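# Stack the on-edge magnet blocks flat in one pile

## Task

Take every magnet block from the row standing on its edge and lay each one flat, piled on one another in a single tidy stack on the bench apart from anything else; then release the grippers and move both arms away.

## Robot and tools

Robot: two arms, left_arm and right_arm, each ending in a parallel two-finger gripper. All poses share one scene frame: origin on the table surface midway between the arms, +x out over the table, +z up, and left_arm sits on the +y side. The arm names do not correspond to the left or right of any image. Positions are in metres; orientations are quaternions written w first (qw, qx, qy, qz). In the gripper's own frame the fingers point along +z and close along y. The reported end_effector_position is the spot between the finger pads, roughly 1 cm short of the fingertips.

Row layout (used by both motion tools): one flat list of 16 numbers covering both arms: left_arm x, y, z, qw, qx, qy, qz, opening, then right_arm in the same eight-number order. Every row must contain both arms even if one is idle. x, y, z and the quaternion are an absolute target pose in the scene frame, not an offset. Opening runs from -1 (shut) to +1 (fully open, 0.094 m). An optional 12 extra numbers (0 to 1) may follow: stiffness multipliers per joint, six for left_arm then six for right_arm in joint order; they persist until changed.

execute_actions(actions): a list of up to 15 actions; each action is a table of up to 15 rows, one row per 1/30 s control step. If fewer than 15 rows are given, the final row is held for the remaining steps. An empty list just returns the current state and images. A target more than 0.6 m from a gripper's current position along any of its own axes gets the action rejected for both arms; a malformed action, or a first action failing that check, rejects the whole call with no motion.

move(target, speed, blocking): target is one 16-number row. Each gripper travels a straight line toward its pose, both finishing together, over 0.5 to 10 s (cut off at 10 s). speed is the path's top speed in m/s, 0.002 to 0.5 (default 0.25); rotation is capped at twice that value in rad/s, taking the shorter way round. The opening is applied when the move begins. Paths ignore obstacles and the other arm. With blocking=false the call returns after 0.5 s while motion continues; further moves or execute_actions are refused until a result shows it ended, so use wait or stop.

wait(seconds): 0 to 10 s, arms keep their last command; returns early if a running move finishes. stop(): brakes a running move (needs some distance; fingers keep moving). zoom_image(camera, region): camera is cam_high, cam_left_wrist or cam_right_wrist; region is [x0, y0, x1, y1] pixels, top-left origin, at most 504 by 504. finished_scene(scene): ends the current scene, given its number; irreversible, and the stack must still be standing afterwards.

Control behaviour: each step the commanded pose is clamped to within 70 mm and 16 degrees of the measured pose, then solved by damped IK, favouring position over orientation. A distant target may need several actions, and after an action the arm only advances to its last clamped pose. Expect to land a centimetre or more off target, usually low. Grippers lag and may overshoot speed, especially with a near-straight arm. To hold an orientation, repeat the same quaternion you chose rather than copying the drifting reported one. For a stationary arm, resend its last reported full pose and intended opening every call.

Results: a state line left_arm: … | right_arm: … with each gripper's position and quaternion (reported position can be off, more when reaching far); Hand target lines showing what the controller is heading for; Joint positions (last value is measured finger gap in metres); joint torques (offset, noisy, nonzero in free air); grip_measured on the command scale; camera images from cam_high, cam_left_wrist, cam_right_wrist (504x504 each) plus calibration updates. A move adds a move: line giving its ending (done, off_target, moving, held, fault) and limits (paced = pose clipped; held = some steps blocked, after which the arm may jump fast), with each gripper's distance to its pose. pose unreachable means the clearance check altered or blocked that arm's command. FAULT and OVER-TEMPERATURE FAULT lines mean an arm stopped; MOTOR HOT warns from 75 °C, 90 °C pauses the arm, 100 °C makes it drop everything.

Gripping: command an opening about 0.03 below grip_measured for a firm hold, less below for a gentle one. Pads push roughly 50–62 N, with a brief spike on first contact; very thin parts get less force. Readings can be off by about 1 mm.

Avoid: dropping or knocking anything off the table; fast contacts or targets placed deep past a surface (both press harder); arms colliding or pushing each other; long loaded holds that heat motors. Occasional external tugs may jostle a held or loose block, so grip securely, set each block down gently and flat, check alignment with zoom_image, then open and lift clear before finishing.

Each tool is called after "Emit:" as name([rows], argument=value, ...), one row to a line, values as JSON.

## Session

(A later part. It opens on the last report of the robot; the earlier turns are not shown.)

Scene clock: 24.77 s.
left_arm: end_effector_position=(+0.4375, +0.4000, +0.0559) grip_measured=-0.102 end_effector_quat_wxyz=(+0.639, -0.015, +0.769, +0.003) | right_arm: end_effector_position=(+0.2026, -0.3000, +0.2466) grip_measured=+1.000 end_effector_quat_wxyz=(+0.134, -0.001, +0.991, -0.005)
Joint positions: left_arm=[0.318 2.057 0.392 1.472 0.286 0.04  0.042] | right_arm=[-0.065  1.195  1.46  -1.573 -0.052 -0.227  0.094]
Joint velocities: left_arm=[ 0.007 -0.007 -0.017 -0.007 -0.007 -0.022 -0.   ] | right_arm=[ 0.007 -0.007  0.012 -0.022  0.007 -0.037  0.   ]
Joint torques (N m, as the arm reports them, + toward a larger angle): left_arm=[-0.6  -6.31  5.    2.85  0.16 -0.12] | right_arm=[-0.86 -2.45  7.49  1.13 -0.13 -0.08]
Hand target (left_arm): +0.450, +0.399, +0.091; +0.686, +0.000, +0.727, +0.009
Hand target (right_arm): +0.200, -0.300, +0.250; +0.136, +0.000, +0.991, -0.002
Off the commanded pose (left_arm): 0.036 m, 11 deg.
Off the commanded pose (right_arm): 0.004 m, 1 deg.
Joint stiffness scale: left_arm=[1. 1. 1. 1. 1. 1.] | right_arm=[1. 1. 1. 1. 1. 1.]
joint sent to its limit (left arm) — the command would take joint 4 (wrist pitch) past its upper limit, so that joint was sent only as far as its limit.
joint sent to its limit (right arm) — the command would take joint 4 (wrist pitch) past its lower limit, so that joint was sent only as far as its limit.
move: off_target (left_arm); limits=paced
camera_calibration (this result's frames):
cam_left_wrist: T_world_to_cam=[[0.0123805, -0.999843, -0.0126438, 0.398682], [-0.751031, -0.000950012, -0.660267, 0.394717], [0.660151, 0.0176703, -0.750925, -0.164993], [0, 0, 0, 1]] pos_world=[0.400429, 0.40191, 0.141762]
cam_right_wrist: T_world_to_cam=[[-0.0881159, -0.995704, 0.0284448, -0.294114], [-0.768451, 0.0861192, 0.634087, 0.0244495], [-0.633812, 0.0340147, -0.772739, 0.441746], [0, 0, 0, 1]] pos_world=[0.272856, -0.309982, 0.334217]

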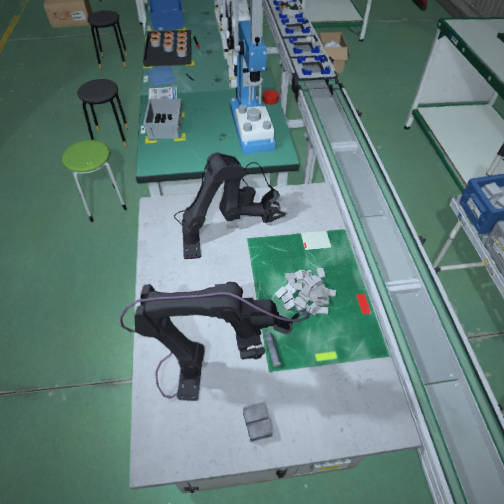

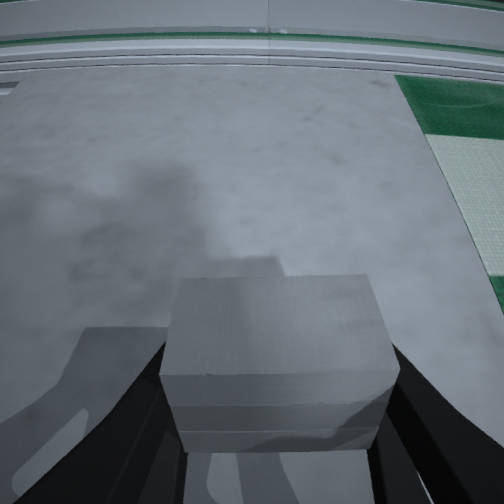

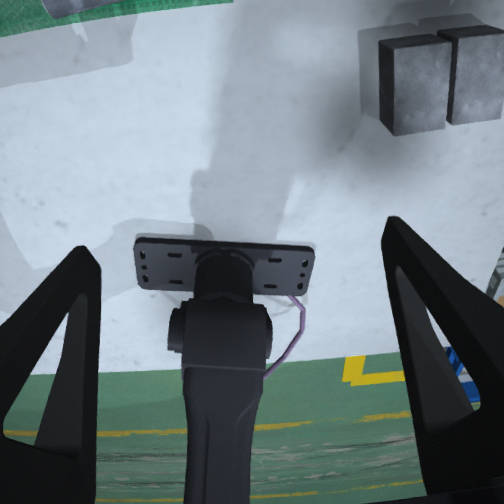

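Emit:
move(target=[0.57,0.4,0.085,0.69,0,0.724,0,-0.15, 0.2,-0.3,0.25,0.13,0,0.99,0,1], speed=0.1)

Emit:
zoom_image(camera="cam_high", region=[200, 150, 340, 260])

Scene clock: 26.80 s.
left_arm: end_effector_position=(+0.5534, +0.4004, +0.0496) grip_measured=-0.102 end_effector_quat_wxyz=(+0.646, -0.010, +0.763, -0.004) | right_arm: end_effector_position=(+0.2026, -0.3000, +0.2466) grip_measured=+1.000 end_effector_quat_wxyz=(+0.134, -0.001, +0.991, -0.005)
Joint positions: left_arm=[0.228 2.266 0.873 1.224 0.216 0.017 0.042] | right_arm=[-0.065  1.195  1.46  -1.573 -0.052 -0.227  0.094]
Joint velocities: left_arm=[ 0.012 -0.002 -0.002 -0.066 -0.007 -0.007  0.   ] | right_arm=[ 0.007 -0.012  0.007 -0.007 -0.022 -0.022  0.   ]
Joint torques (N m, as the arm reports them, + toward a larger angle): left_arm=[-0.89 -9.3   6.87  2.56  0.   -0.13] | right_arm=[-0.84 -2.48  7.45  1.13 -0.13 -0.08]
Hand target (left_arm): +0.567, +0.398, +0.088; +0.690, -0.001, +0.724, -0.001
Hand target (right_arm): +0.200, -0.300, +0.250; +0.136, +0.000, +0.991, -0.002
Off the commanded pose (left_arm): 0.039 m, 7 deg.
Off the commanded pose (right_arm): 0.004 m, 1 deg.
Joint stiffness scale: left_arm=[1. 1. 1. 1. 1. 1.] | right_arm=[1. 1. 1. 1. 1. 1.]
joint sent to its limit (right arm) — the command would take joint 4 (wrist pitch) past its lower limit, so that joint was sent only as far as its limit.
move: off_target (left_arm)
camera_calibration (this result's frames):
cam_left_wrist: T_world_to_cam=[[-0.00393886, -0.999957, -0.0084339, 0.406453], [-0.737038, 0.00860306, -0.675796, 0.466773], [0.675839, 0.00355425, -0.73704, -0.249923], [0, 0, 0, 1]] pos_world=[0.514538, 0.403308, 0.134668]
cam_right_wrist: T_world_to_cam=[[-0.0881159, -0.995704, 0.0284448, -0.294114], [-0.768451, 0.0861192, 0.634087, 0.0244495], [-0.633812, 0.0340147, -0.772739, 0.441746], [0, 0, 0, 1]] pos_world=[0.272856, -0.309982, 0.334217]

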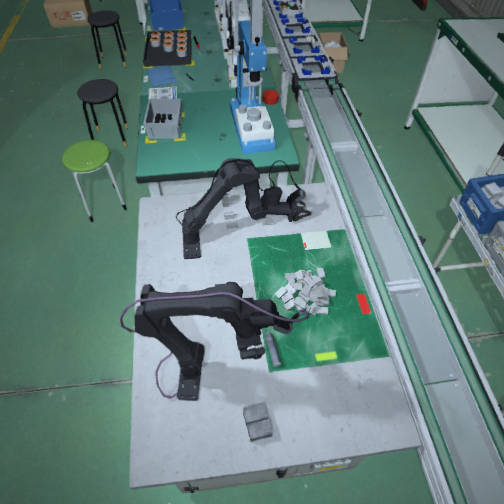

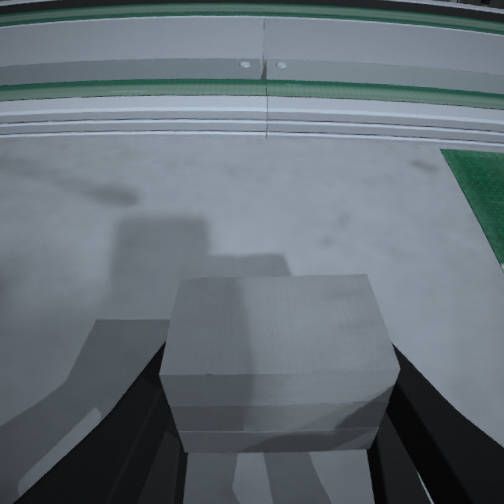

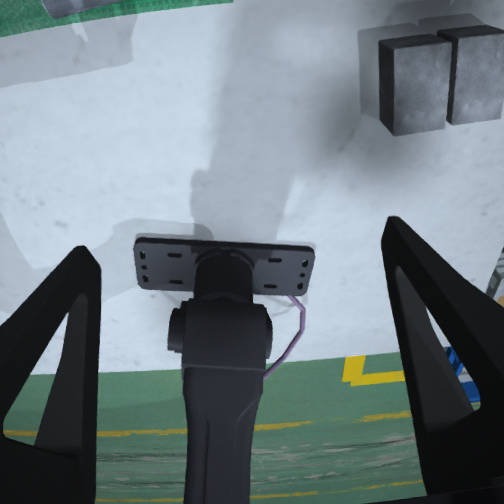

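Region (200, 150, 340, 260) of cam_high's 504x504 image, scaled by 3.600, with more detail than that image has; it fills the top 396 rows of this view, and the rest is white.

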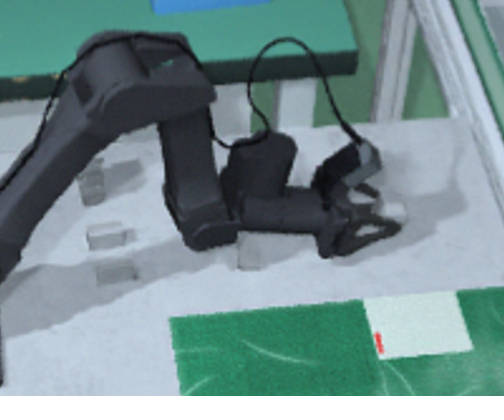

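Emit:
move(target=[0.565,0.4,0.04,0.66,0,0.751,0,-0.15, 0.2,-0.3,0.25,0.13,0,0.99,0,1], speed=0.02)

Emit:
zoom_image(camera="cam_high", region=[200, 150, 340, 260])

Scene clock: 28.30 s.
left_arm: end_effector_position=(+0.5573, +0.4012, +0.0377) grip_measured=-0.102 end_effector_quat_wxyz=(+0.654, -0.001, +0.756, +0.003) | right_arm: end_effector_position=(+0.2026, -0.3000, +0.2466) grip_measured=+1.000 end_effector_quat_wxyz=(+0.134, -0.001, +0.991, -0.005)
Joint positions: left_arm=[0.228 2.338 0.898 1.292 0.216 0.035 0.042] | right_arm=[-0.065  1.195  1.46  -1.573 -0.052 -0.227  0.094]
Joint velocities: left_arm=[ 0.002 -0.007 -0.007 -0.066 -0.007  0.007 -0.   ] | right_arm=[ 0.017  0.002 -0.017 -0.007 -0.051  0.037  0.   ]
Joint torques (N m, as the arm reports them, + toward a larger angle): left_arm=[-0.47 -7.46  6.06  1.87  0.04 -0.11] | right_arm=[-0.86 -2.46  7.44  1.14 -0.13 -0.07]
Hand target (left_arm): +0.565, +0.400, +0.040; +0.660, -0.000, +0.751, +0.000
Hand target (right_arm): +0.200, -0.300, +0.250; +0.136, +0.000, +0.991, -0.002
Off the commanded pose (left_arm): 0.008 m, 1 deg.
Off the commanded pose (right_arm): 0.004 m, 1 deg.
Joint stiffness scale: left_arm=[1. 1. 1. 1. 1. 1.] | right_arm=[1. 1. 1. 1. 1. 1.]
joint sent to its limit (right arm) — the command would take joint 4 (wrist pitch) past its lower limit, so that joint was sent only as far as its limit.
move: done
camera_calibration (this result's frames):
cam_left_wrist: T_world_to_cam=[[-0.00671983, -0.999486, -0.0313314, 0.409416], [-0.722817, 0.0265061, -0.690531, 0.447029], [0.691007, 0.0180066, -0.722624, -0.27615], [0, 0, 0, 1]] pos_world=[0.516693, 0.402329, 0.121962]
cam_right_wrist: T_world_to_cam=[[-0.0881159, -0.995704, 0.0284448, -0.294114], [-0.768451, 0.0861192, 0.634087, 0.0244495], [-0.633812, 0.0340147, -0.772739, 0.441746], [0, 0, 0, 1]] pos_world=[0.272856, -0.309982, 0.334217]

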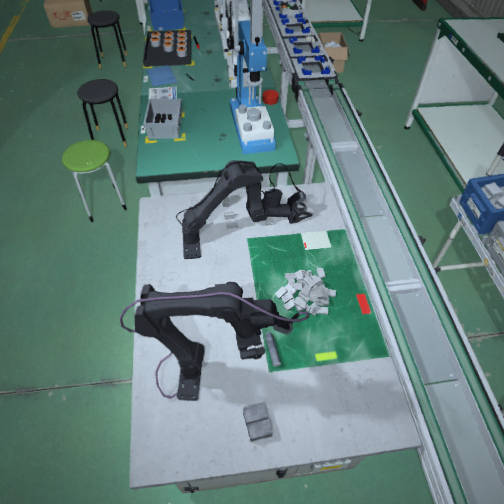

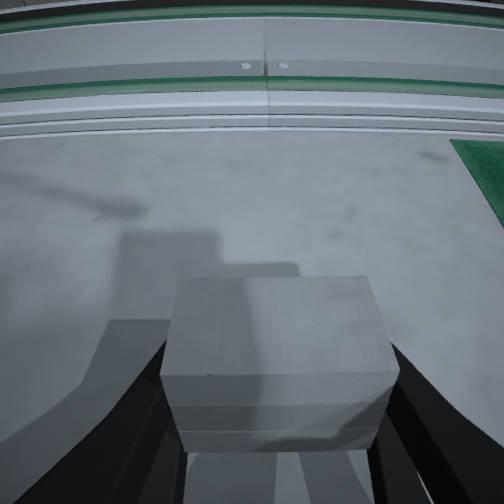

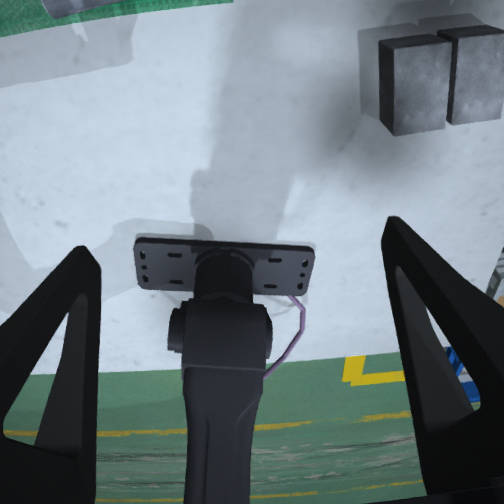

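Region (200, 150, 340, 260) of cam_high's 504x504 image, scaled by 3.600, with more detail than that image has; it fills the top 396 rows of this view, and the rest is white.

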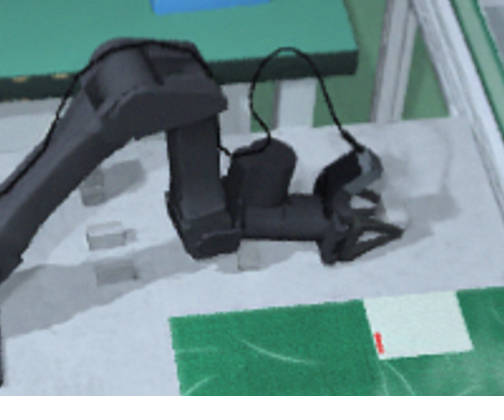

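Emit:
move(target=[0.56,0.4,0.012,0.61,0,0.792,0,-0.15, 0.2,-0.3,0.25,0.13,0,0.99,0,1], speed=0.02)

Scene clock: 31.50 s.
left_arm: end_effector_position=(+0.5569, +0.4004, +0.0348) grip_measured=-0.102 end_effector_quat_wxyz=(+0.650, +0.008, +0.760, +0.008) | right_arm: end_effector_position=(+0.2026, -0.3000, +0.2466) grip_measured=+1.000 end_effector_quat_wxyz=(+0.134, -0.001, +0.991, -0.005)
Joint positions: left_arm=[0.228 2.338 0.898 1.281 0.22  0.058 0.042] | right_arm=[-0.065  1.195  1.46  -1.573 -0.052 -0.227  0.094]
Joint velocities: left_arm=[-0.022 -0.012 -0.017 -0.022  0.022 -0.007 -0.001] | right_arm=[ 0.002  0.017 -0.012 -0.037 -0.007  0.022  0.   ]
Joint torques (N m, as the arm reports them, + toward a larger angle): left_arm=[-0.31 -8.26  5.6   0.55 -0.02 -0.05] | right_arm=[-0.87 -2.45  7.45  1.13 -0.13 -0.08]
Hand target (left_arm): +0.558, +0.400, +0.013; +0.613, +0.001, +0.790, -0.000
Hand target (right_arm): +0.200, -0.300, +0.250; +0.136, +0.000, +0.991, -0.002
Off the commanded pose (left_arm): 0.023 m, 6 deg.
Off the commanded pose (right_arm): 0.004 m, 1 deg.
Joint stiffness scale: left_arm=[1. 1. 1. 1. 1. 1.] | right_arm=[1. 1. 1. 1. 1. 1.]
joint sent to its limit (right arm) — the command would take joint 4 (wrist pitch) past its lower limit, so that joint was sent only as far as its limit.
move: off_target (left_arm)
camera_calibration (this result's frames):
cam_left_wrist: T_world_to_cam=[[-0.0143495, -0.99861, -0.0507136, 0.413118], [-0.730187, 0.0451148, -0.681756, 0.441121], [0.683097, 0.0272476, -0.729819, -0.276941], [0, 0, 0, 1]] pos_world=[0.517206, 0.400189, 0.119571]
cam_right_wrist: T_world_to_cam=[[-0.0881159, -0.995704, 0.0284448, -0.294114], [-0.768451, 0.0861192, 0.634087, 0.0244495], [-0.633812, 0.0340147, -0.772739, 0.441746], [0, 0, 0, 1]] pos_world=[0.272856, -0.309982, 0.334217]

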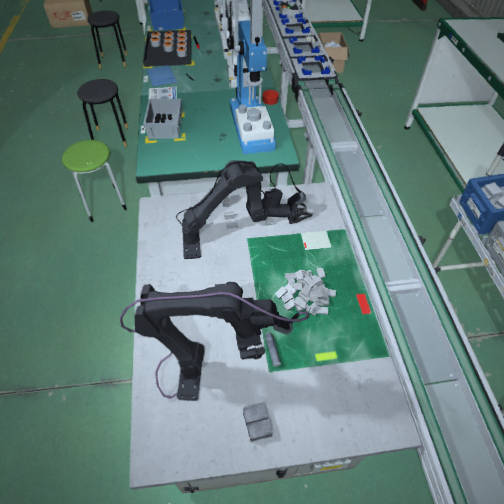

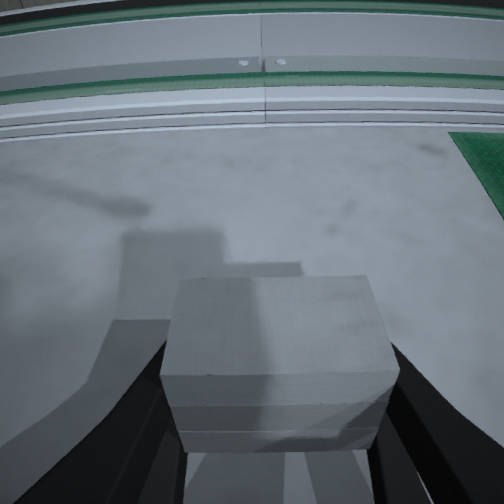

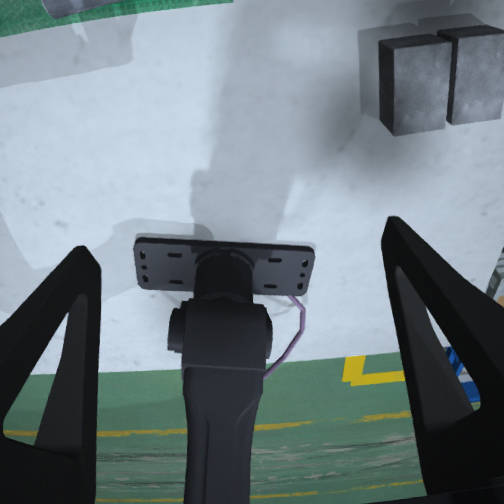

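Emit:
move(target=[0.5,0.42,0.09,0.3,0,0.954,0,-0.15, 0.2,-0.3,0.25,0.13,0,0.99,0,1])

Emit:
move(target=[0.36,0.47,0.06,0,0,1,0,-0.15, 0.2,-0.3,0.25,0.13,0,0.99,0,1], speed=0.15)

Emit:
move(target=[0.36,0.47,0.016,0,0,1,0,-0.15, 0.2,-0.3,0.25,0.13,0,0.99,0,1], speed=0.03)

Emit:
move(target=[0.36,0.47,0.02,0,0,1,0,0.15, 0.2,-0.3,0.25,0.13,0,0.99,0,1], speed=0.03)

Emit:
move(target=[0.367,0.47,0.024,-0.216,0,0.976,0,0.15, 0.2,-0.3,0.25,0.13,0,0.99,0,1], speed=0.1)

Emit:
zoom_image(camera="cam_high", region=[200, 150, 340, 260])

Scene clock: 34.33 s.
left_arm: end_effector_position=(+0.4798, +0.4106, +0.0603) grip_measured=-0.102 end_effector_quat_wxyz=(+0.255, +0.001, +0.967, -0.015) | right_arm: end_effector_position=(+0.2026, -0.3000, +0.2466) grip_measured=+1.000 end_effector_quat_wxyz=(+0.134, -0.001, +0.991, -0.005)
Joint positions: left_arm=[ 0.262  1.917  1.313 -0.471  0.156  0.222  0.042] | right_arm=[-0.065  1.195  1.46  -1.573 -0.052 -0.227  0.094]
Joint velocities: left_arm=[-0.002 -0.002  0.002 -0.022 -0.037 -0.007 -0.001] | right_arm=[-0.007 -0.007 -0.022 -0.037 -0.022  0.022  0.   ]
Joint torques (N m, as the arm reports them, + toward a larger angle): left_arm=[ 1.01 -9.58  8.94  1.31  0.16  0.08] | right_arm=[-0.86 -2.48  7.45  1.13 -0.14 -0.08]
Hand target (left_arm): +0.497, +0.420, +0.091; +0.300, +0.005, +0.954, -0.003
Hand target (right_arm): +0.200, -0.300, +0.250; +0.136, +0.000, +0.991, -0.002
Off the commanded pose (left_arm): 0.037 m, 6 deg.
Off the commanded pose (right_arm): 0.004 m, 1 deg.
Joint stiffness scale: left_arm=[1. 1. 1. 1. 1. 1.] | right_arm=[1. 1. 1. 1. 1. 1.]
joint sent to its limit (right arm) — the command would take joint 4 (wrist pitch) past its lower limit, so that joint was sent only as far as its limit.
move: off_target (left_arm)
camera_calibration (this result's frames):
cam_left_wrist: T_world_to_cam=[[-0.039616, -0.99899, 0.0211916, 0.431426], [-0.988422, 0.042288, 0.14572, 0.47688], [-0.146469, -0.0151734, -0.989099, 0.225049], [0, 0, 0, 1]] pos_world=[0.521412, 0.414239, 0.143962]
cam_right_wrist: T_world_to_cam=[[-0.0881159, -0.995704, 0.0284448, -0.294114], [-0.768451, 0.0861192, 0.634087, 0.0244495], [-0.633812, 0.0340147, -0.772739, 0.441746], [0, 0, 0, 1]] pos_world=[0.272856, -0.309982, 0.334217]

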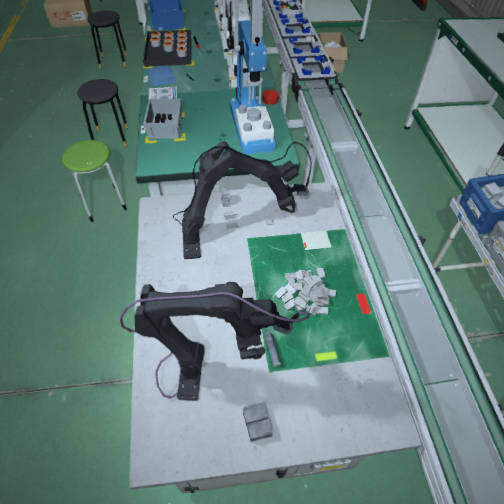

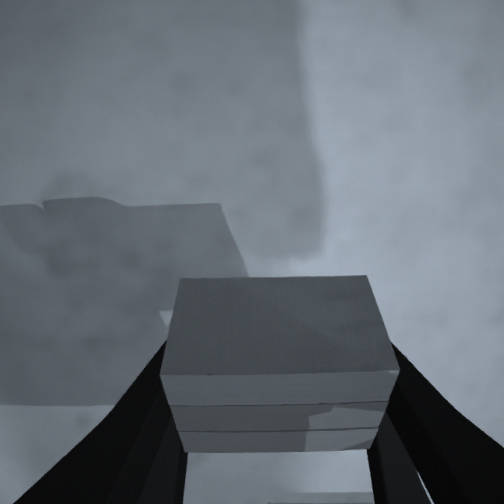

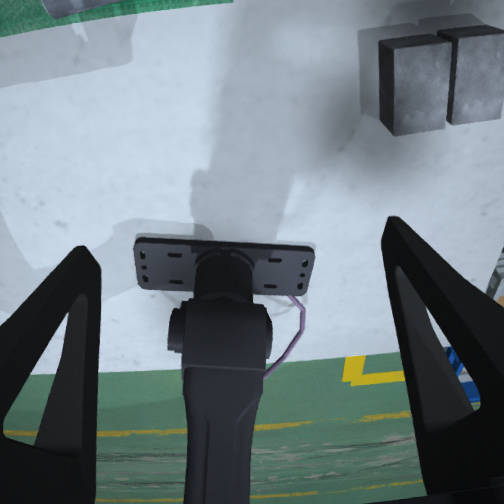

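Scene clock: 36.53 s.
left_arm: end_effector_position=(+0.3517, +0.4633, +0.0438) grip_measured=-0.102 end_effector_quat_wxyz=(-0.018, +0.001, +1.000, -0.011) | right_arm: end_effector_position=(+0.2026, -0.3000, +0.2466) grip_measured=+1.000 end_effector_quat_wxyz=(+0.134, -0.001, +0.991, -0.005)
Joint positions: left_arm=[ 0.422  1.978  1.46  -1.095  0.005  0.421  0.042] | right_arm=[-0.065  1.195  1.46  -1.573 -0.052 -0.227  0.094]
Joint velocities: left_arm=[-0.002 -0.012  0.002 -0.051 -0.051 -0.007  0.003] | right_arm=[-0.017  0.007 -0.002  0.066 -0.007 -0.066  0.   ]
Joint torques (N m, as the arm reports them, + toward a larger angle): left_arm=[ 0.75 -8.41  8.38 -0.14  0.01  0.04] | right_arm=[-0.87 -2.46  7.43  1.14 -0.13 -0.07]
Hand target (left_arm): +0.359, +0.471, +0.058; -0.001, +0.002, +1.000, -0.002
Hand target (right_arm): +0.200, -0.300, +0.250; +0.136, +0.000, +0.991, -0.002
Off the commanded pose (left_arm): 0.019 m, 2 deg.
Off the commanded pose (right_arm): 0.004 m, 1 deg.
Joint stiffness scale: left_arm=[1. 1. 1. 1. 1. 1.] | right_arm=[1. 1. 1. 1. 1. 1.]
joint sent to its limit (right arm) — the command would take joint 4 (wrist pitch) past its lower limit, so that joint was sent only as far as its limit.
move: off_target (left_arm)
camera_calibration (this result's frames):
cam_left_wrist: T_world_to_cam=[[-0.0308437, -0.99906, 0.0304531, 0.475871], [-0.764726, 0.043206, 0.642906, 0.249582], [-0.643617, -0.00345868, -0.76534, 0.350444], [0, 0, 0, 1]] pos_world=[0.431091, 0.465853, 0.0932595]
cam_right_wrist: T_world_to_cam=[[-0.0881159, -0.995704, 0.0284448, -0.294114], [-0.768451, 0.0861192, 0.634087, 0.0244495], [-0.633812, 0.0340147, -0.772739, 0.441746], [0, 0, 0, 1]] pos_world=[0.272856, -0.309982, 0.334217]

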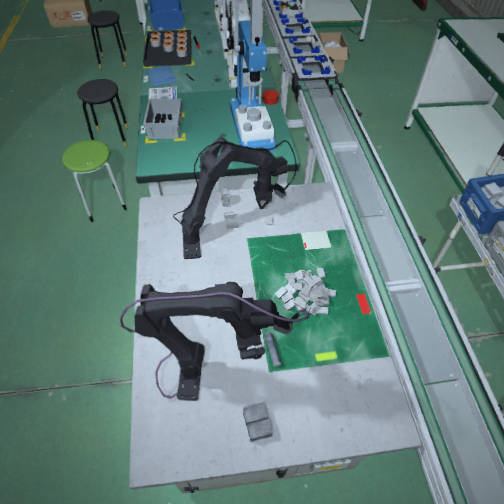

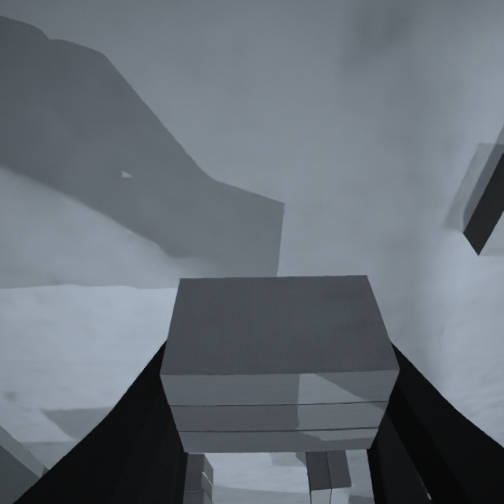

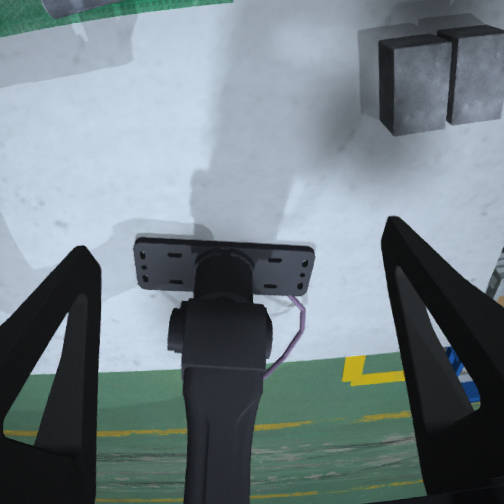

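Scene clock: 37.77 s.
left_arm: end_effector_position=(+0.3533, +0.4643, +0.0217) grip_measured=-0.102 end_effector_quat_wxyz=(-0.019, +0.001, +1.000, -0.010) | right_arm: end_effector_position=(+0.2026, -0.3000, +0.2466) grip_measured=+1.000 end_effector_quat_wxyz=(+0.134, -0.001, +0.991, -0.005)
Joint positions: left_arm=[ 0.422  2.013  1.419 -1.02   0.003  0.421  0.042] | right_arm=[-0.065  1.195  1.46  -1.573 -0.052 -0.227  0.094]
Joint velocities: left_arm=[-0.002 -0.012 -0.012  0.007 -0.037 -0.066 -0.   ] | right_arm=[-0.002  0.007  0.007 -0.022 -0.022 -0.051  0.   ]
Joint torques (N m, as the arm reports them, + toward a larger angle): left_arm=[ 0.4  -7.73  3.69  0.68 -0.03 -0.01] | right_arm=[-0.83 -2.44  7.45  1.13 -0.13 -0.08]
Hand target (left_arm): +0.360, +0.470, +0.017; -0.001, -0.000, +1.000, +0.000
Hand target (right_arm): +0.200, -0.300, +0.250; +0.136, +0.000, +0.991, -0.002
Off the commanded pose (left_arm): 0.010 m, 3 deg.
Off the commanded pose (right_arm): 0.004 m, 1 deg.
Joint stiffness scale: left_arm=[1. 1. 1. 1. 1. 1.] | right_arm=[1. 1. 1. 1. 1. 1.]
joint sent to its limit (right arm) — the command would take joint 4 (wrist pitch) past its lower limit, so that joint was sent only as far as its limit.
move: off_target (left_arm)
camera_calibration (this result's frames):
cam_left_wrist: T_world_to_cam=[[-0.0308261, -0.999072, 0.030076, 0.477614], [-0.762977, 0.0429584, 0.644996, 0.264471], [-0.64569, -0.00306457, -0.763594, 0.335019], [0, 0, 0, 1]] pos_world=[0.432827, 0.466836, 0.0708713]
cam_right_wrist: T_world_to_cam=[[-0.0881159, -0.995704, 0.0284448, -0.294114], [-0.768451, 0.0861192, 0.634087, 0.0244495], [-0.633812, 0.0340147, -0.772739, 0.441746], [0, 0, 0, 1]] pos_world=[0.272856, -0.309982, 0.334217]

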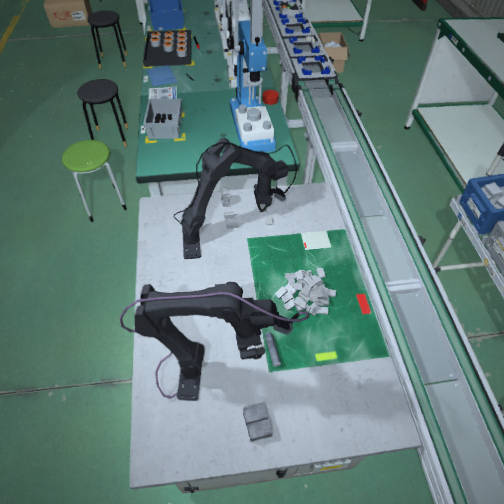

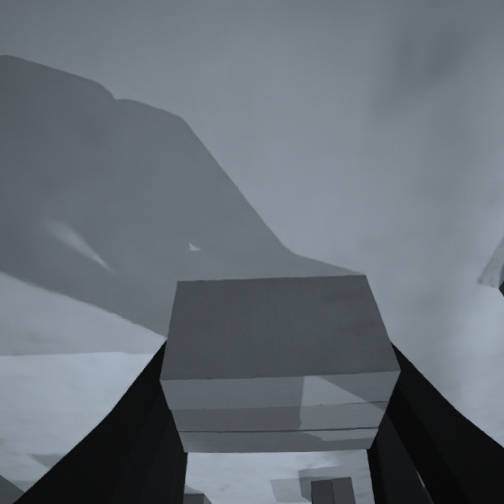

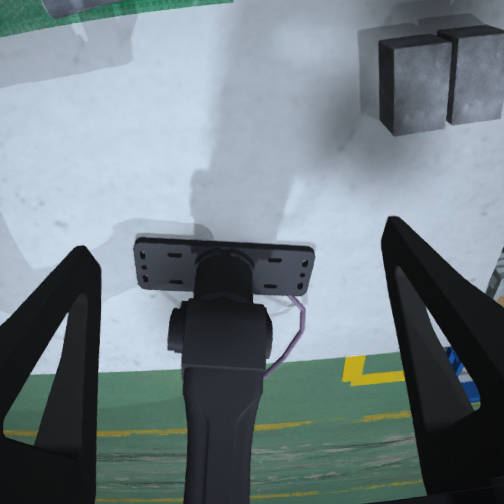

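Scene clock: 38.77 s.
left_arm: end_effector_position=(+0.3602, +0.4677, +0.0209) grip_measured=+0.147 end_effector_quat_wxyz=(-0.006, +0.001, +1.000, -0.004) | right_arm: end_effector_position=(+0.2026, -0.3000, +0.2466) grip_measured=+1.000 end_effector_quat_wxyz=(+0.134, -0.001, +0.991, -0.005)
Joint positions: left_arm=[ 0.422  2.014  1.419 -0.989  0.002  0.421  0.054] | right_arm=[-0.065  1.195  1.46  -1.573 -0.052 -0.227  0.094]
Joint velocities: left_arm=[-0.012 -0.007 -0.002  0.037  0.007  0.007 -0.   ] | right_arm=[-0.012 -0.012  0.007 -0.066 -0.022 -0.066  0.   ]
Joint torques (N m, as the arm reports them, + toward a larger angle): left_arm=[ 0.42 -8.34  4.11  0.27 -0.01 -0.01] | right_arm=[-0.86 -2.48  7.51  1.14 -0.13 -0.09]
Hand target (left_arm): +0.360, +0.470, +0.020; -0.000, -0.000, +1.000, +0.000
Hand target (right_arm): +0.200, -0.300, +0.250; +0.136, +0.000, +0.991, -0.002
Off the commanded pose (left_arm): 0.003 m, 1 deg.
Off the commanded pose (right_arm): 0.004 m, 1 deg.
Joint stiffness scale: left_arm=[1. 1. 1. 1. 1. 1.] | right_arm=[1. 1. 1. 1. 1. 1.]
joint sent to its limit (right arm) — the command would take joint 4 (wrist pitch) past its lower limit, so that joint was sent only as far as its limit.
move: done
camera_calibration (this result's frames):
cam_left_wrist: T_world_to_cam=[[-0.0314784, -0.99938, 0.0157556, 0.481874], [-0.779842, 0.0344172, 0.62503, 0.280527], [-0.625184, 0.00738808, -0.780442, 0.32696], [0, 0, 0, 1]] pos_world=[0.438345, 0.469505, 0.0722434]
cam_right_wrist: T_world_to_cam=[[-0.0881159, -0.995704, 0.0284448, -0.294114], [-0.768451, 0.0861192, 0.634087, 0.0244495], [-0.633812, 0.0340147, -0.772739, 0.441746], [0, 0, 0, 1]] pos_world=[0.272856, -0.309982, 0.334217]

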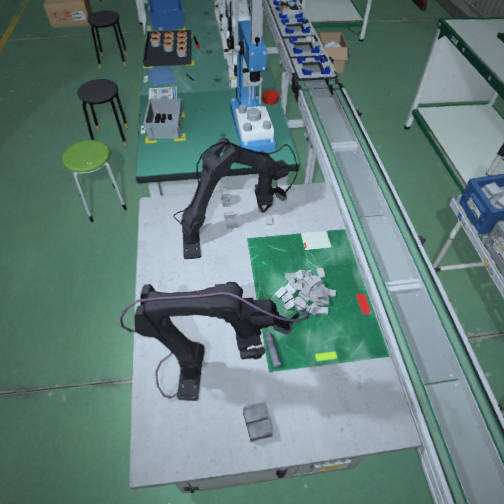

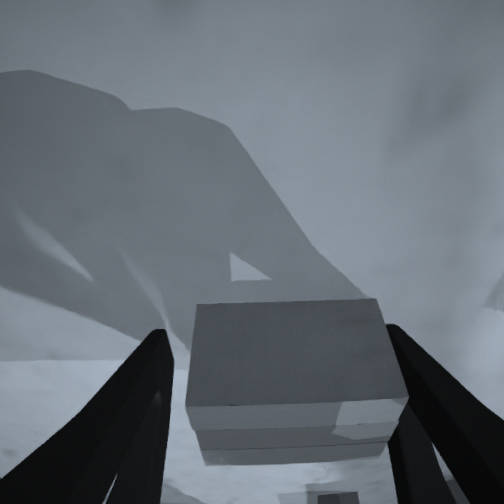

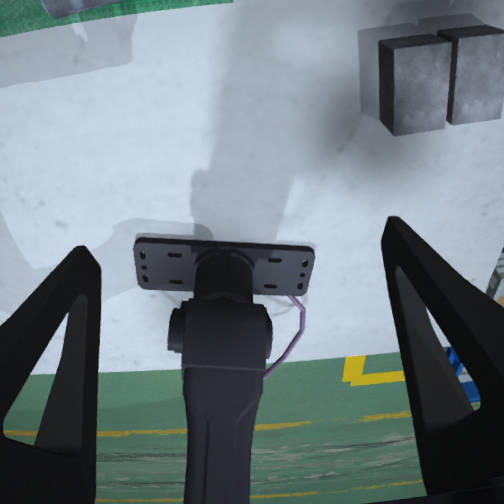

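Scene clock: 41.17 s.
left_arm: end_effector_position=(+0.3617, +0.4681, +0.0211) grip_measured=+0.148 end_effector_quat_wxyz=(-0.215, +0.002, +0.977, -0.011) | right_arm: end_effector_position=(+0.2026, -0.3000, +0.2466) grip_measured=+1.000 end_effector_quat_wxyz=(+0.134, -0.001, +0.991, -0.005)
Joint positions: left_arm=[ 0.359  2.424  2.003 -1.565 -0.127  0.333  0.054] | right_arm=[-0.065  1.195  1.46  -1.573 -0.052 -0.227  0.094]
Joint velocities: left_arm=[ 0.002 -0.002 -0.002 -0.037 -0.051 -0.095  0.   ] | right_arm=[ 0.002 -0.007 -0.017  0.007 -0.066  0.022  0.   ]
Joint torques (N m, as the arm reports them, + toward a larger angle): left_arm=[-0.53 -9.35  6.85 -0.85 -0.17 -0.11] | right_arm=[-0.87 -2.45  7.44  1.14 -0.14 -0.08]
Hand target (left_arm): +0.366, +0.469, +0.024; -0.213, +0.001, +0.977, -0.003
Hand target (right_arm): +0.200, -0.300, +0.250; +0.136, +0.000, +0.991, -0.002
Off the commanded pose (left_arm): 0.006 m, 1 deg.
Off the commanded pose (right_arm): 0.004 m, 1 deg.
Joint stiffness scale: left_arm=[1. 1. 1. 1. 1. 1.] | right_arm=[1. 1. 1. 1. 1. 1.]
joint sent to its limit (left arm) — the command would take joint 4 (wrist pitch) past its lower limit, so that joint was sent only as far as its limit.
joint sent to its limit (right arm) — the command would take joint 4 (wrist pitch) past its lower limit, so that joint was sent only as far as its limit.
move: done
camera_calibration (this result's frames):
cam_left_wrist: T_world_to_cam=[[-0.022229, -0.998866, 0.0421038, 0.478246], [-0.456314, 0.0476085, 0.888544, 0.152872], [-0.889541, 0.000538867, -0.456855, 0.420088], [0, 0, 0, 1]] pos_world=[0.454074, 0.470199, 0.0359496]
cam_right_wrist: T_world_to_cam=[[-0.0881159, -0.995704, 0.0284448, -0.294114], [-0.768451, 0.0861192, 0.634087, 0.0244495], [-0.633812, 0.0340147, -0.772739, 0.441746], [0, 0, 0, 1]] pos_world=[0.272856, -0.309982, 0.334217]

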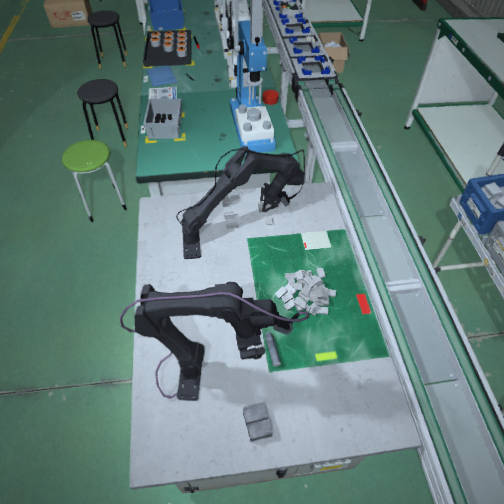

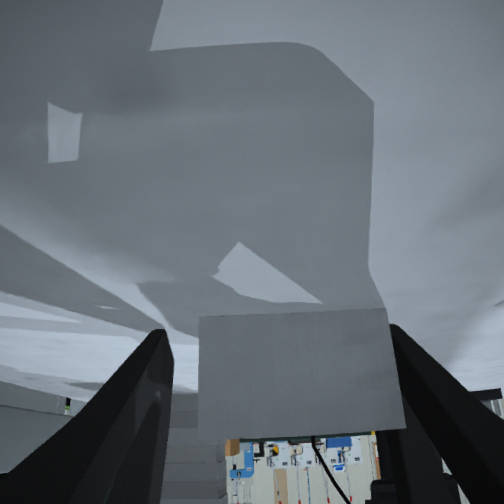

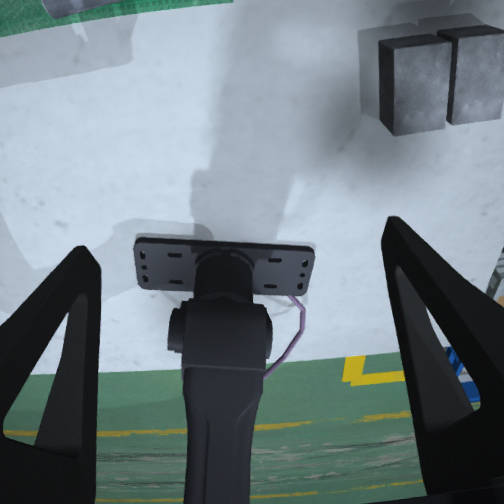

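Region (200, 150, 340, 260) of cam_high's 504x504 image, scaled by 3.600, with more detail than that image has; it fills the top 396 rows of this view, and the rest is white.

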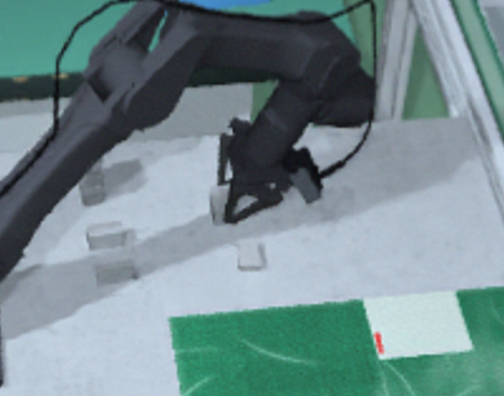

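Emit:
move(target=[0.364,0.465,0.024,-0.216,0,0.976,0,-0.15, 0.2,-0.3,0.25,0.13,0,0.99,0,1])

Emit:
move(target=[0.35,0.45,0.09,-0.1,0,0.995,0,-0.15, 0.2,-0.3,0.25,0.13,0,0.99,0,1], speed=0.08)

Emit:
move(target=[0.36,0.375,0.08,0.56,0,0.828,0,-0.15, 0.2,-0.3,0.25,0.13,0,0.99,0,1])

Emit:
zoom_image(camera="cam_high", region=[200, 150, 340, 260])

Scene clock: 42.17 s.
left_arm: end_effector_position=(+0.3617, +0.4680, +0.0212) grip_measured=-0.102 end_effector_quat_wxyz=(-0.217, -0.001, +0.976, -0.006) | right_arm: end_effector_position=(+0.2026, -0.3000, +0.2466) grip_measured=+1.000 end_effector_quat_wxyz=(+0.134, -0.001, +0.991, -0.005)
Joint positions: left_arm=[ 0.355  2.424  2.003 -1.567 -0.135  0.321  0.042] | right_arm=[-0.065  1.195  1.46  -1.573 -0.052 -0.227  0.094]
Joint velocities: left_arm=[-0.007 -0.017 -0.022  0.022 -0.051 -0.007  0.   ] | right_arm=[-0.017  0.002 -0.017 -0.022 -0.007  0.037  0.   ]
Joint torques (N m, as the arm reports them, + toward a larger angle): left_arm=[ -1.04 -10.05   5.28  -0.82  -0.13  -0.15] | right_arm=[-0.86 -2.47  7.45  1.12 -0.13 -0.09]
Hand target (left_arm): +0.364, +0.465, +0.024; -0.216, -0.000, +0.976, -0.000
Hand target (right_arm): +0.200, -0.300, +0.250; +0.136, +0.000, +0.991, -0.002
Off the commanded pose (left_arm): 0.005 m, 1 deg.
Off the commanded pose (right_arm): 0.004 m, 1 deg.
Joint stiffness scale: left_arm=[1. 1. 1. 1. 1. 1.] | right_arm=[1. 1. 1. 1. 1. 1.]
joint sent to its limit (right arm) — the command would take joint 4 (wrist pitch) past its lower limit, so that joint was sent only as far as its limit.
move: done
camera_calibration (this result's frames):
cam_left_wrist: T_world_to_cam=[[-0.0189416, -0.999354, 0.0305493, 0.477429], [-0.452633, 0.0358154, 0.890977, 0.15683], [-0.891496, 0.00304892, -0.453019, 0.419534], [0, 0, 0, 1]] pos_world=[0.454042, 0.470225, 0.03574]
cam_right_wrist: T_world_to_cam=[[-0.0881159, -0.995704, 0.0284448, -0.294114], [-0.768451, 0.0861192, 0.634087, 0.0244495], [-0.633812, 0.0340147, -0.772739, 0.441746], [0, 0, 0, 1]] pos_world=[0.272856, -0.309982, 0.334217]

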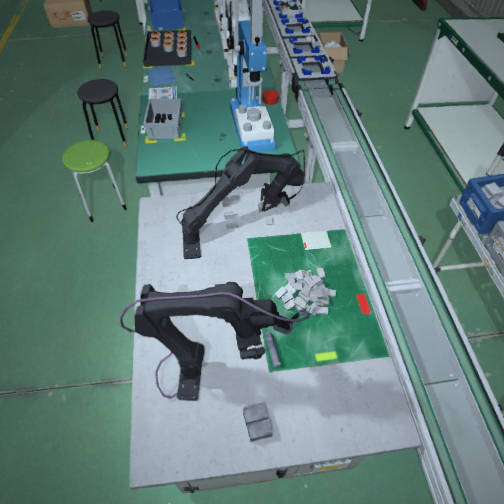

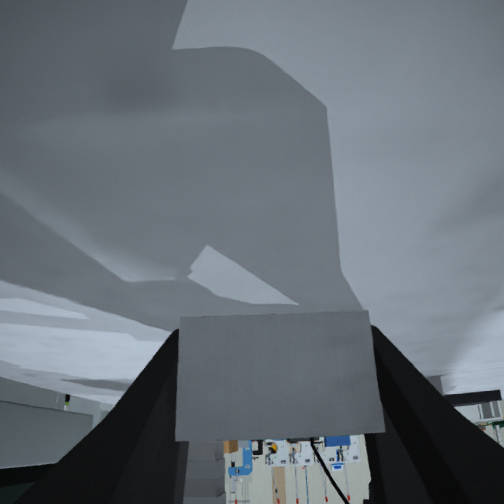

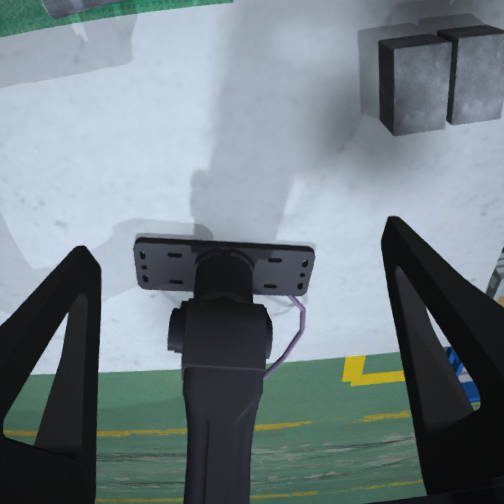

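Scene clock: 44.00 s.
left_arm: end_effector_position=(+0.3482, +0.4519, +0.0806) grip_measured=-0.102 end_effector_quat_wxyz=(-0.116, -0.006, +0.993, -0.001) | right_arm: end_effector_position=(+0.2026, -0.3000, +0.2466) grip_measured=+1.000 end_effector_quat_wxyz=(+0.134, -0.001, +0.991, -0.005)
Joint positions: left_arm=[ 0.355  2.094  1.756 -1.452 -0.076  0.331  0.042] | right_arm=[-0.065  1.195  1.46  -1.573 -0.052 -0.227  0.094]
Joint velocities: left_arm=[ 0.002 -0.012  0.007 -0.037  0.007 -0.007  0.001] | right_arm=[ 0.012  0.007 -0.002 -0.007  0.051  0.007  0.   ]
Joint torques (N m, as the arm reports them, + toward a larger angle): left_arm=[ -0.36 -10.76   4.31  -0.31   0.02   0.05] | right_arm=[-0.89 -2.46  7.39  1.13 -0.12 -0.08]
Hand target (left_arm): +0.349, +0.450, +0.090; -0.100, -0.000, +0.995, +0.002
Hand target (right_arm): +0.200, -0.300, +0.250; +0.136, +0.000, +0.991, -0.002
Off the commanded pose (left_arm): 0.010 m, 2 deg.
Off the commanded pose (right_arm): 0.004 m, 1 deg.
Joint stiffness scale: left_arm=[1. 1. 1. 1. 1. 1.] | right_arm=[1. 1. 1. 1. 1. 1.]
joint sent to its limit (right arm) — the command would take joint 4 (wrist pitch) past its lower limit, so that joint was sent only as far as its limit.
move: done
camera_calibration (this result's frames):
cam_left_wrist: T_world_to_cam=[[-0.0144494, -0.999778, 0.0153104, 0.459137], [-0.624193, 0.0209811, 0.780989, 0.17374], [-0.781137, 0.00172813, -0.624358, 0.410499], [0, 0, 0, 1]] pos_world=[0.435737, 0.45468, 0.11358]
cam_right_wrist: T_world_to_cam=[[-0.0881159, -0.995704, 0.0284448, -0.294114], [-0.768451, 0.0861192, 0.634087, 0.0244495], [-0.633812, 0.0340147, -0.772739, 0.441746], [0, 0, 0, 1]] pos_world=[0.272856, -0.309982, 0.334217]

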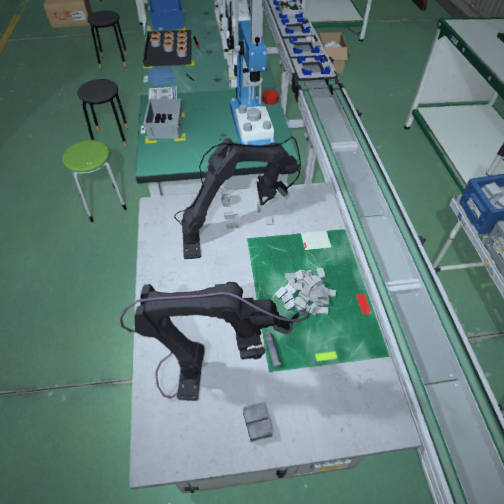

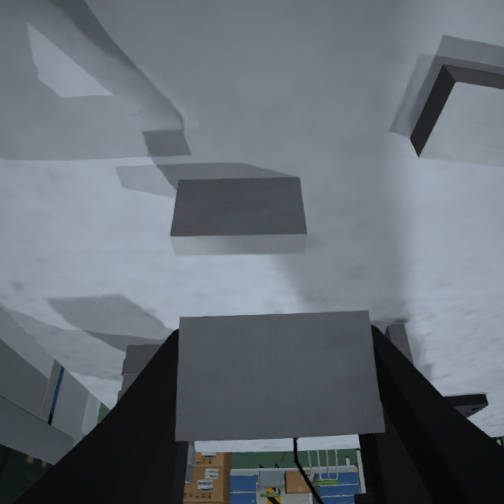

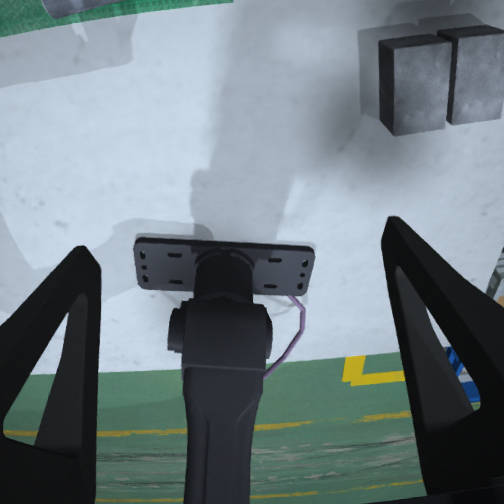

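Scene clock: 47.77 s.
left_arm: end_effector_position=(+0.3553, +0.3778, +0.0684) grip_measured=-0.102 end_effector_quat_wxyz=(+0.535, -0.007, +0.845, +0.008) | right_arm: end_effector_position=(+0.2026, -0.3000, +0.2466) grip_measured=+1.000 end_effector_quat_wxyz=(+0.134, -0.001, +0.991, -0.005)
Joint positions: left_arm=[0.318 1.344 0.188 0.696 0.261 0.134 0.042] | right_arm=[-0.065  1.195  1.46  -1.573 -0.052 -0.227  0.094]
Joint velocities: left_arm=[ 0.007  0.022 -0.007  0.037 -0.022  0.066  0.001] | right_arm=[-0.012  0.002  0.002 -0.066  0.051  0.022  0.   ]
Joint torques (N m, as the arm reports them, + toward a larger angle): left_arm=[-1.   -2.41  4.29  2.48  0.12 -0.15] | right_arm=[-0.87 -2.44  7.47  1.14 -0.14 -0.08]
Hand target (left_arm): +0.361, +0.375, +0.081; +0.560, -0.001, +0.829, +0.010
Hand target (right_arm): +0.200, -0.300, +0.250; +0.136, +0.000, +0.991, -0.002
Off the commanded pose (left_arm): 0.013 m, 4 deg.
Off the commanded pose (right_arm): 0.004 m, 1 deg.
Joint stiffness scale: left_arm=[1. 1. 1. 1. 1. 1.] | right_arm=[1. 1. 1. 1. 1. 1.]
joint sent to its limit (right arm) — the command would take joint 4 (wrist pitch) past its lower limit, so that joint was sent only as far as its limit.
move: off_target (left_arm)
camera_calibration (this result's frames):
cam_left_wrist: T_world_to_cam=[[0.00176948, -0.999563, -0.0295007, 0.382554], [-0.894236, 0.0116227, -0.447445, 0.372723], [0.447592, 0.0271723, -0.893825, -0.0192509], [0, 0, 0, 1]] pos_world=[0.341242, 0.378578, 0.160852]
cam_right_wrist: T_world_to_cam=[[-0.0881159, -0.995704, 0.0284448, -0.294114], [-0.768451, 0.0861192, 0.634087, 0.0244495], [-0.633812, 0.0340147, -0.772739, 0.441746], [0, 0, 0, 1]] pos_world=[0.272856, -0.309982, 0.334217]

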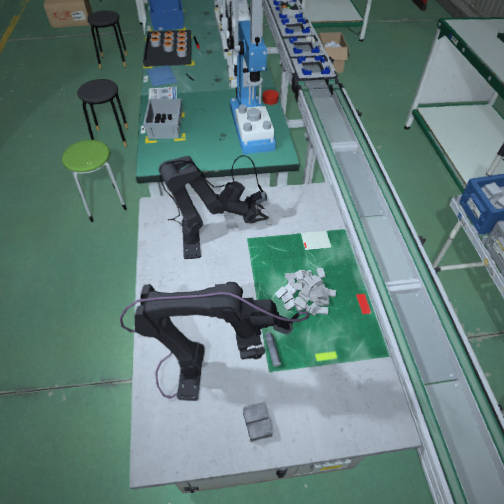

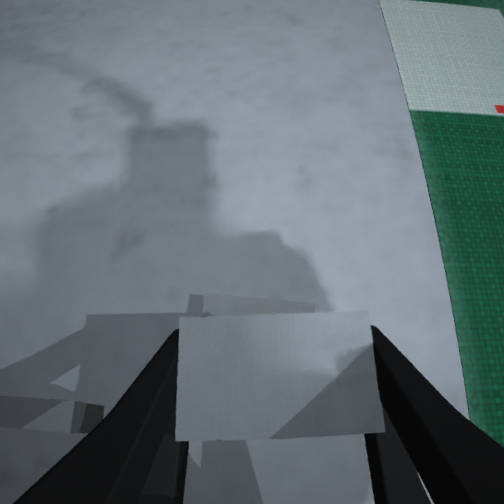

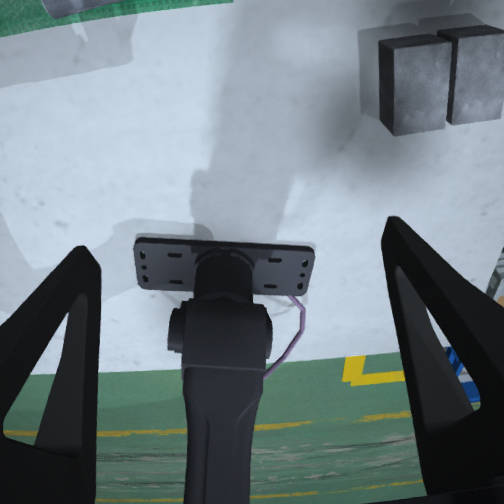

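Region (200, 150, 340, 260) of cam_high's 504x504 image, scaled by 3.600, with more detail than that image has; it fills the top 396 rows of this view, and the rest is white.

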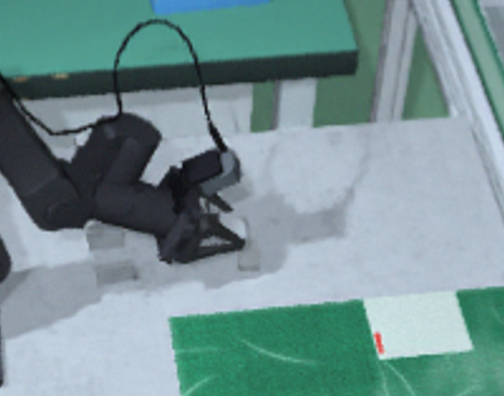

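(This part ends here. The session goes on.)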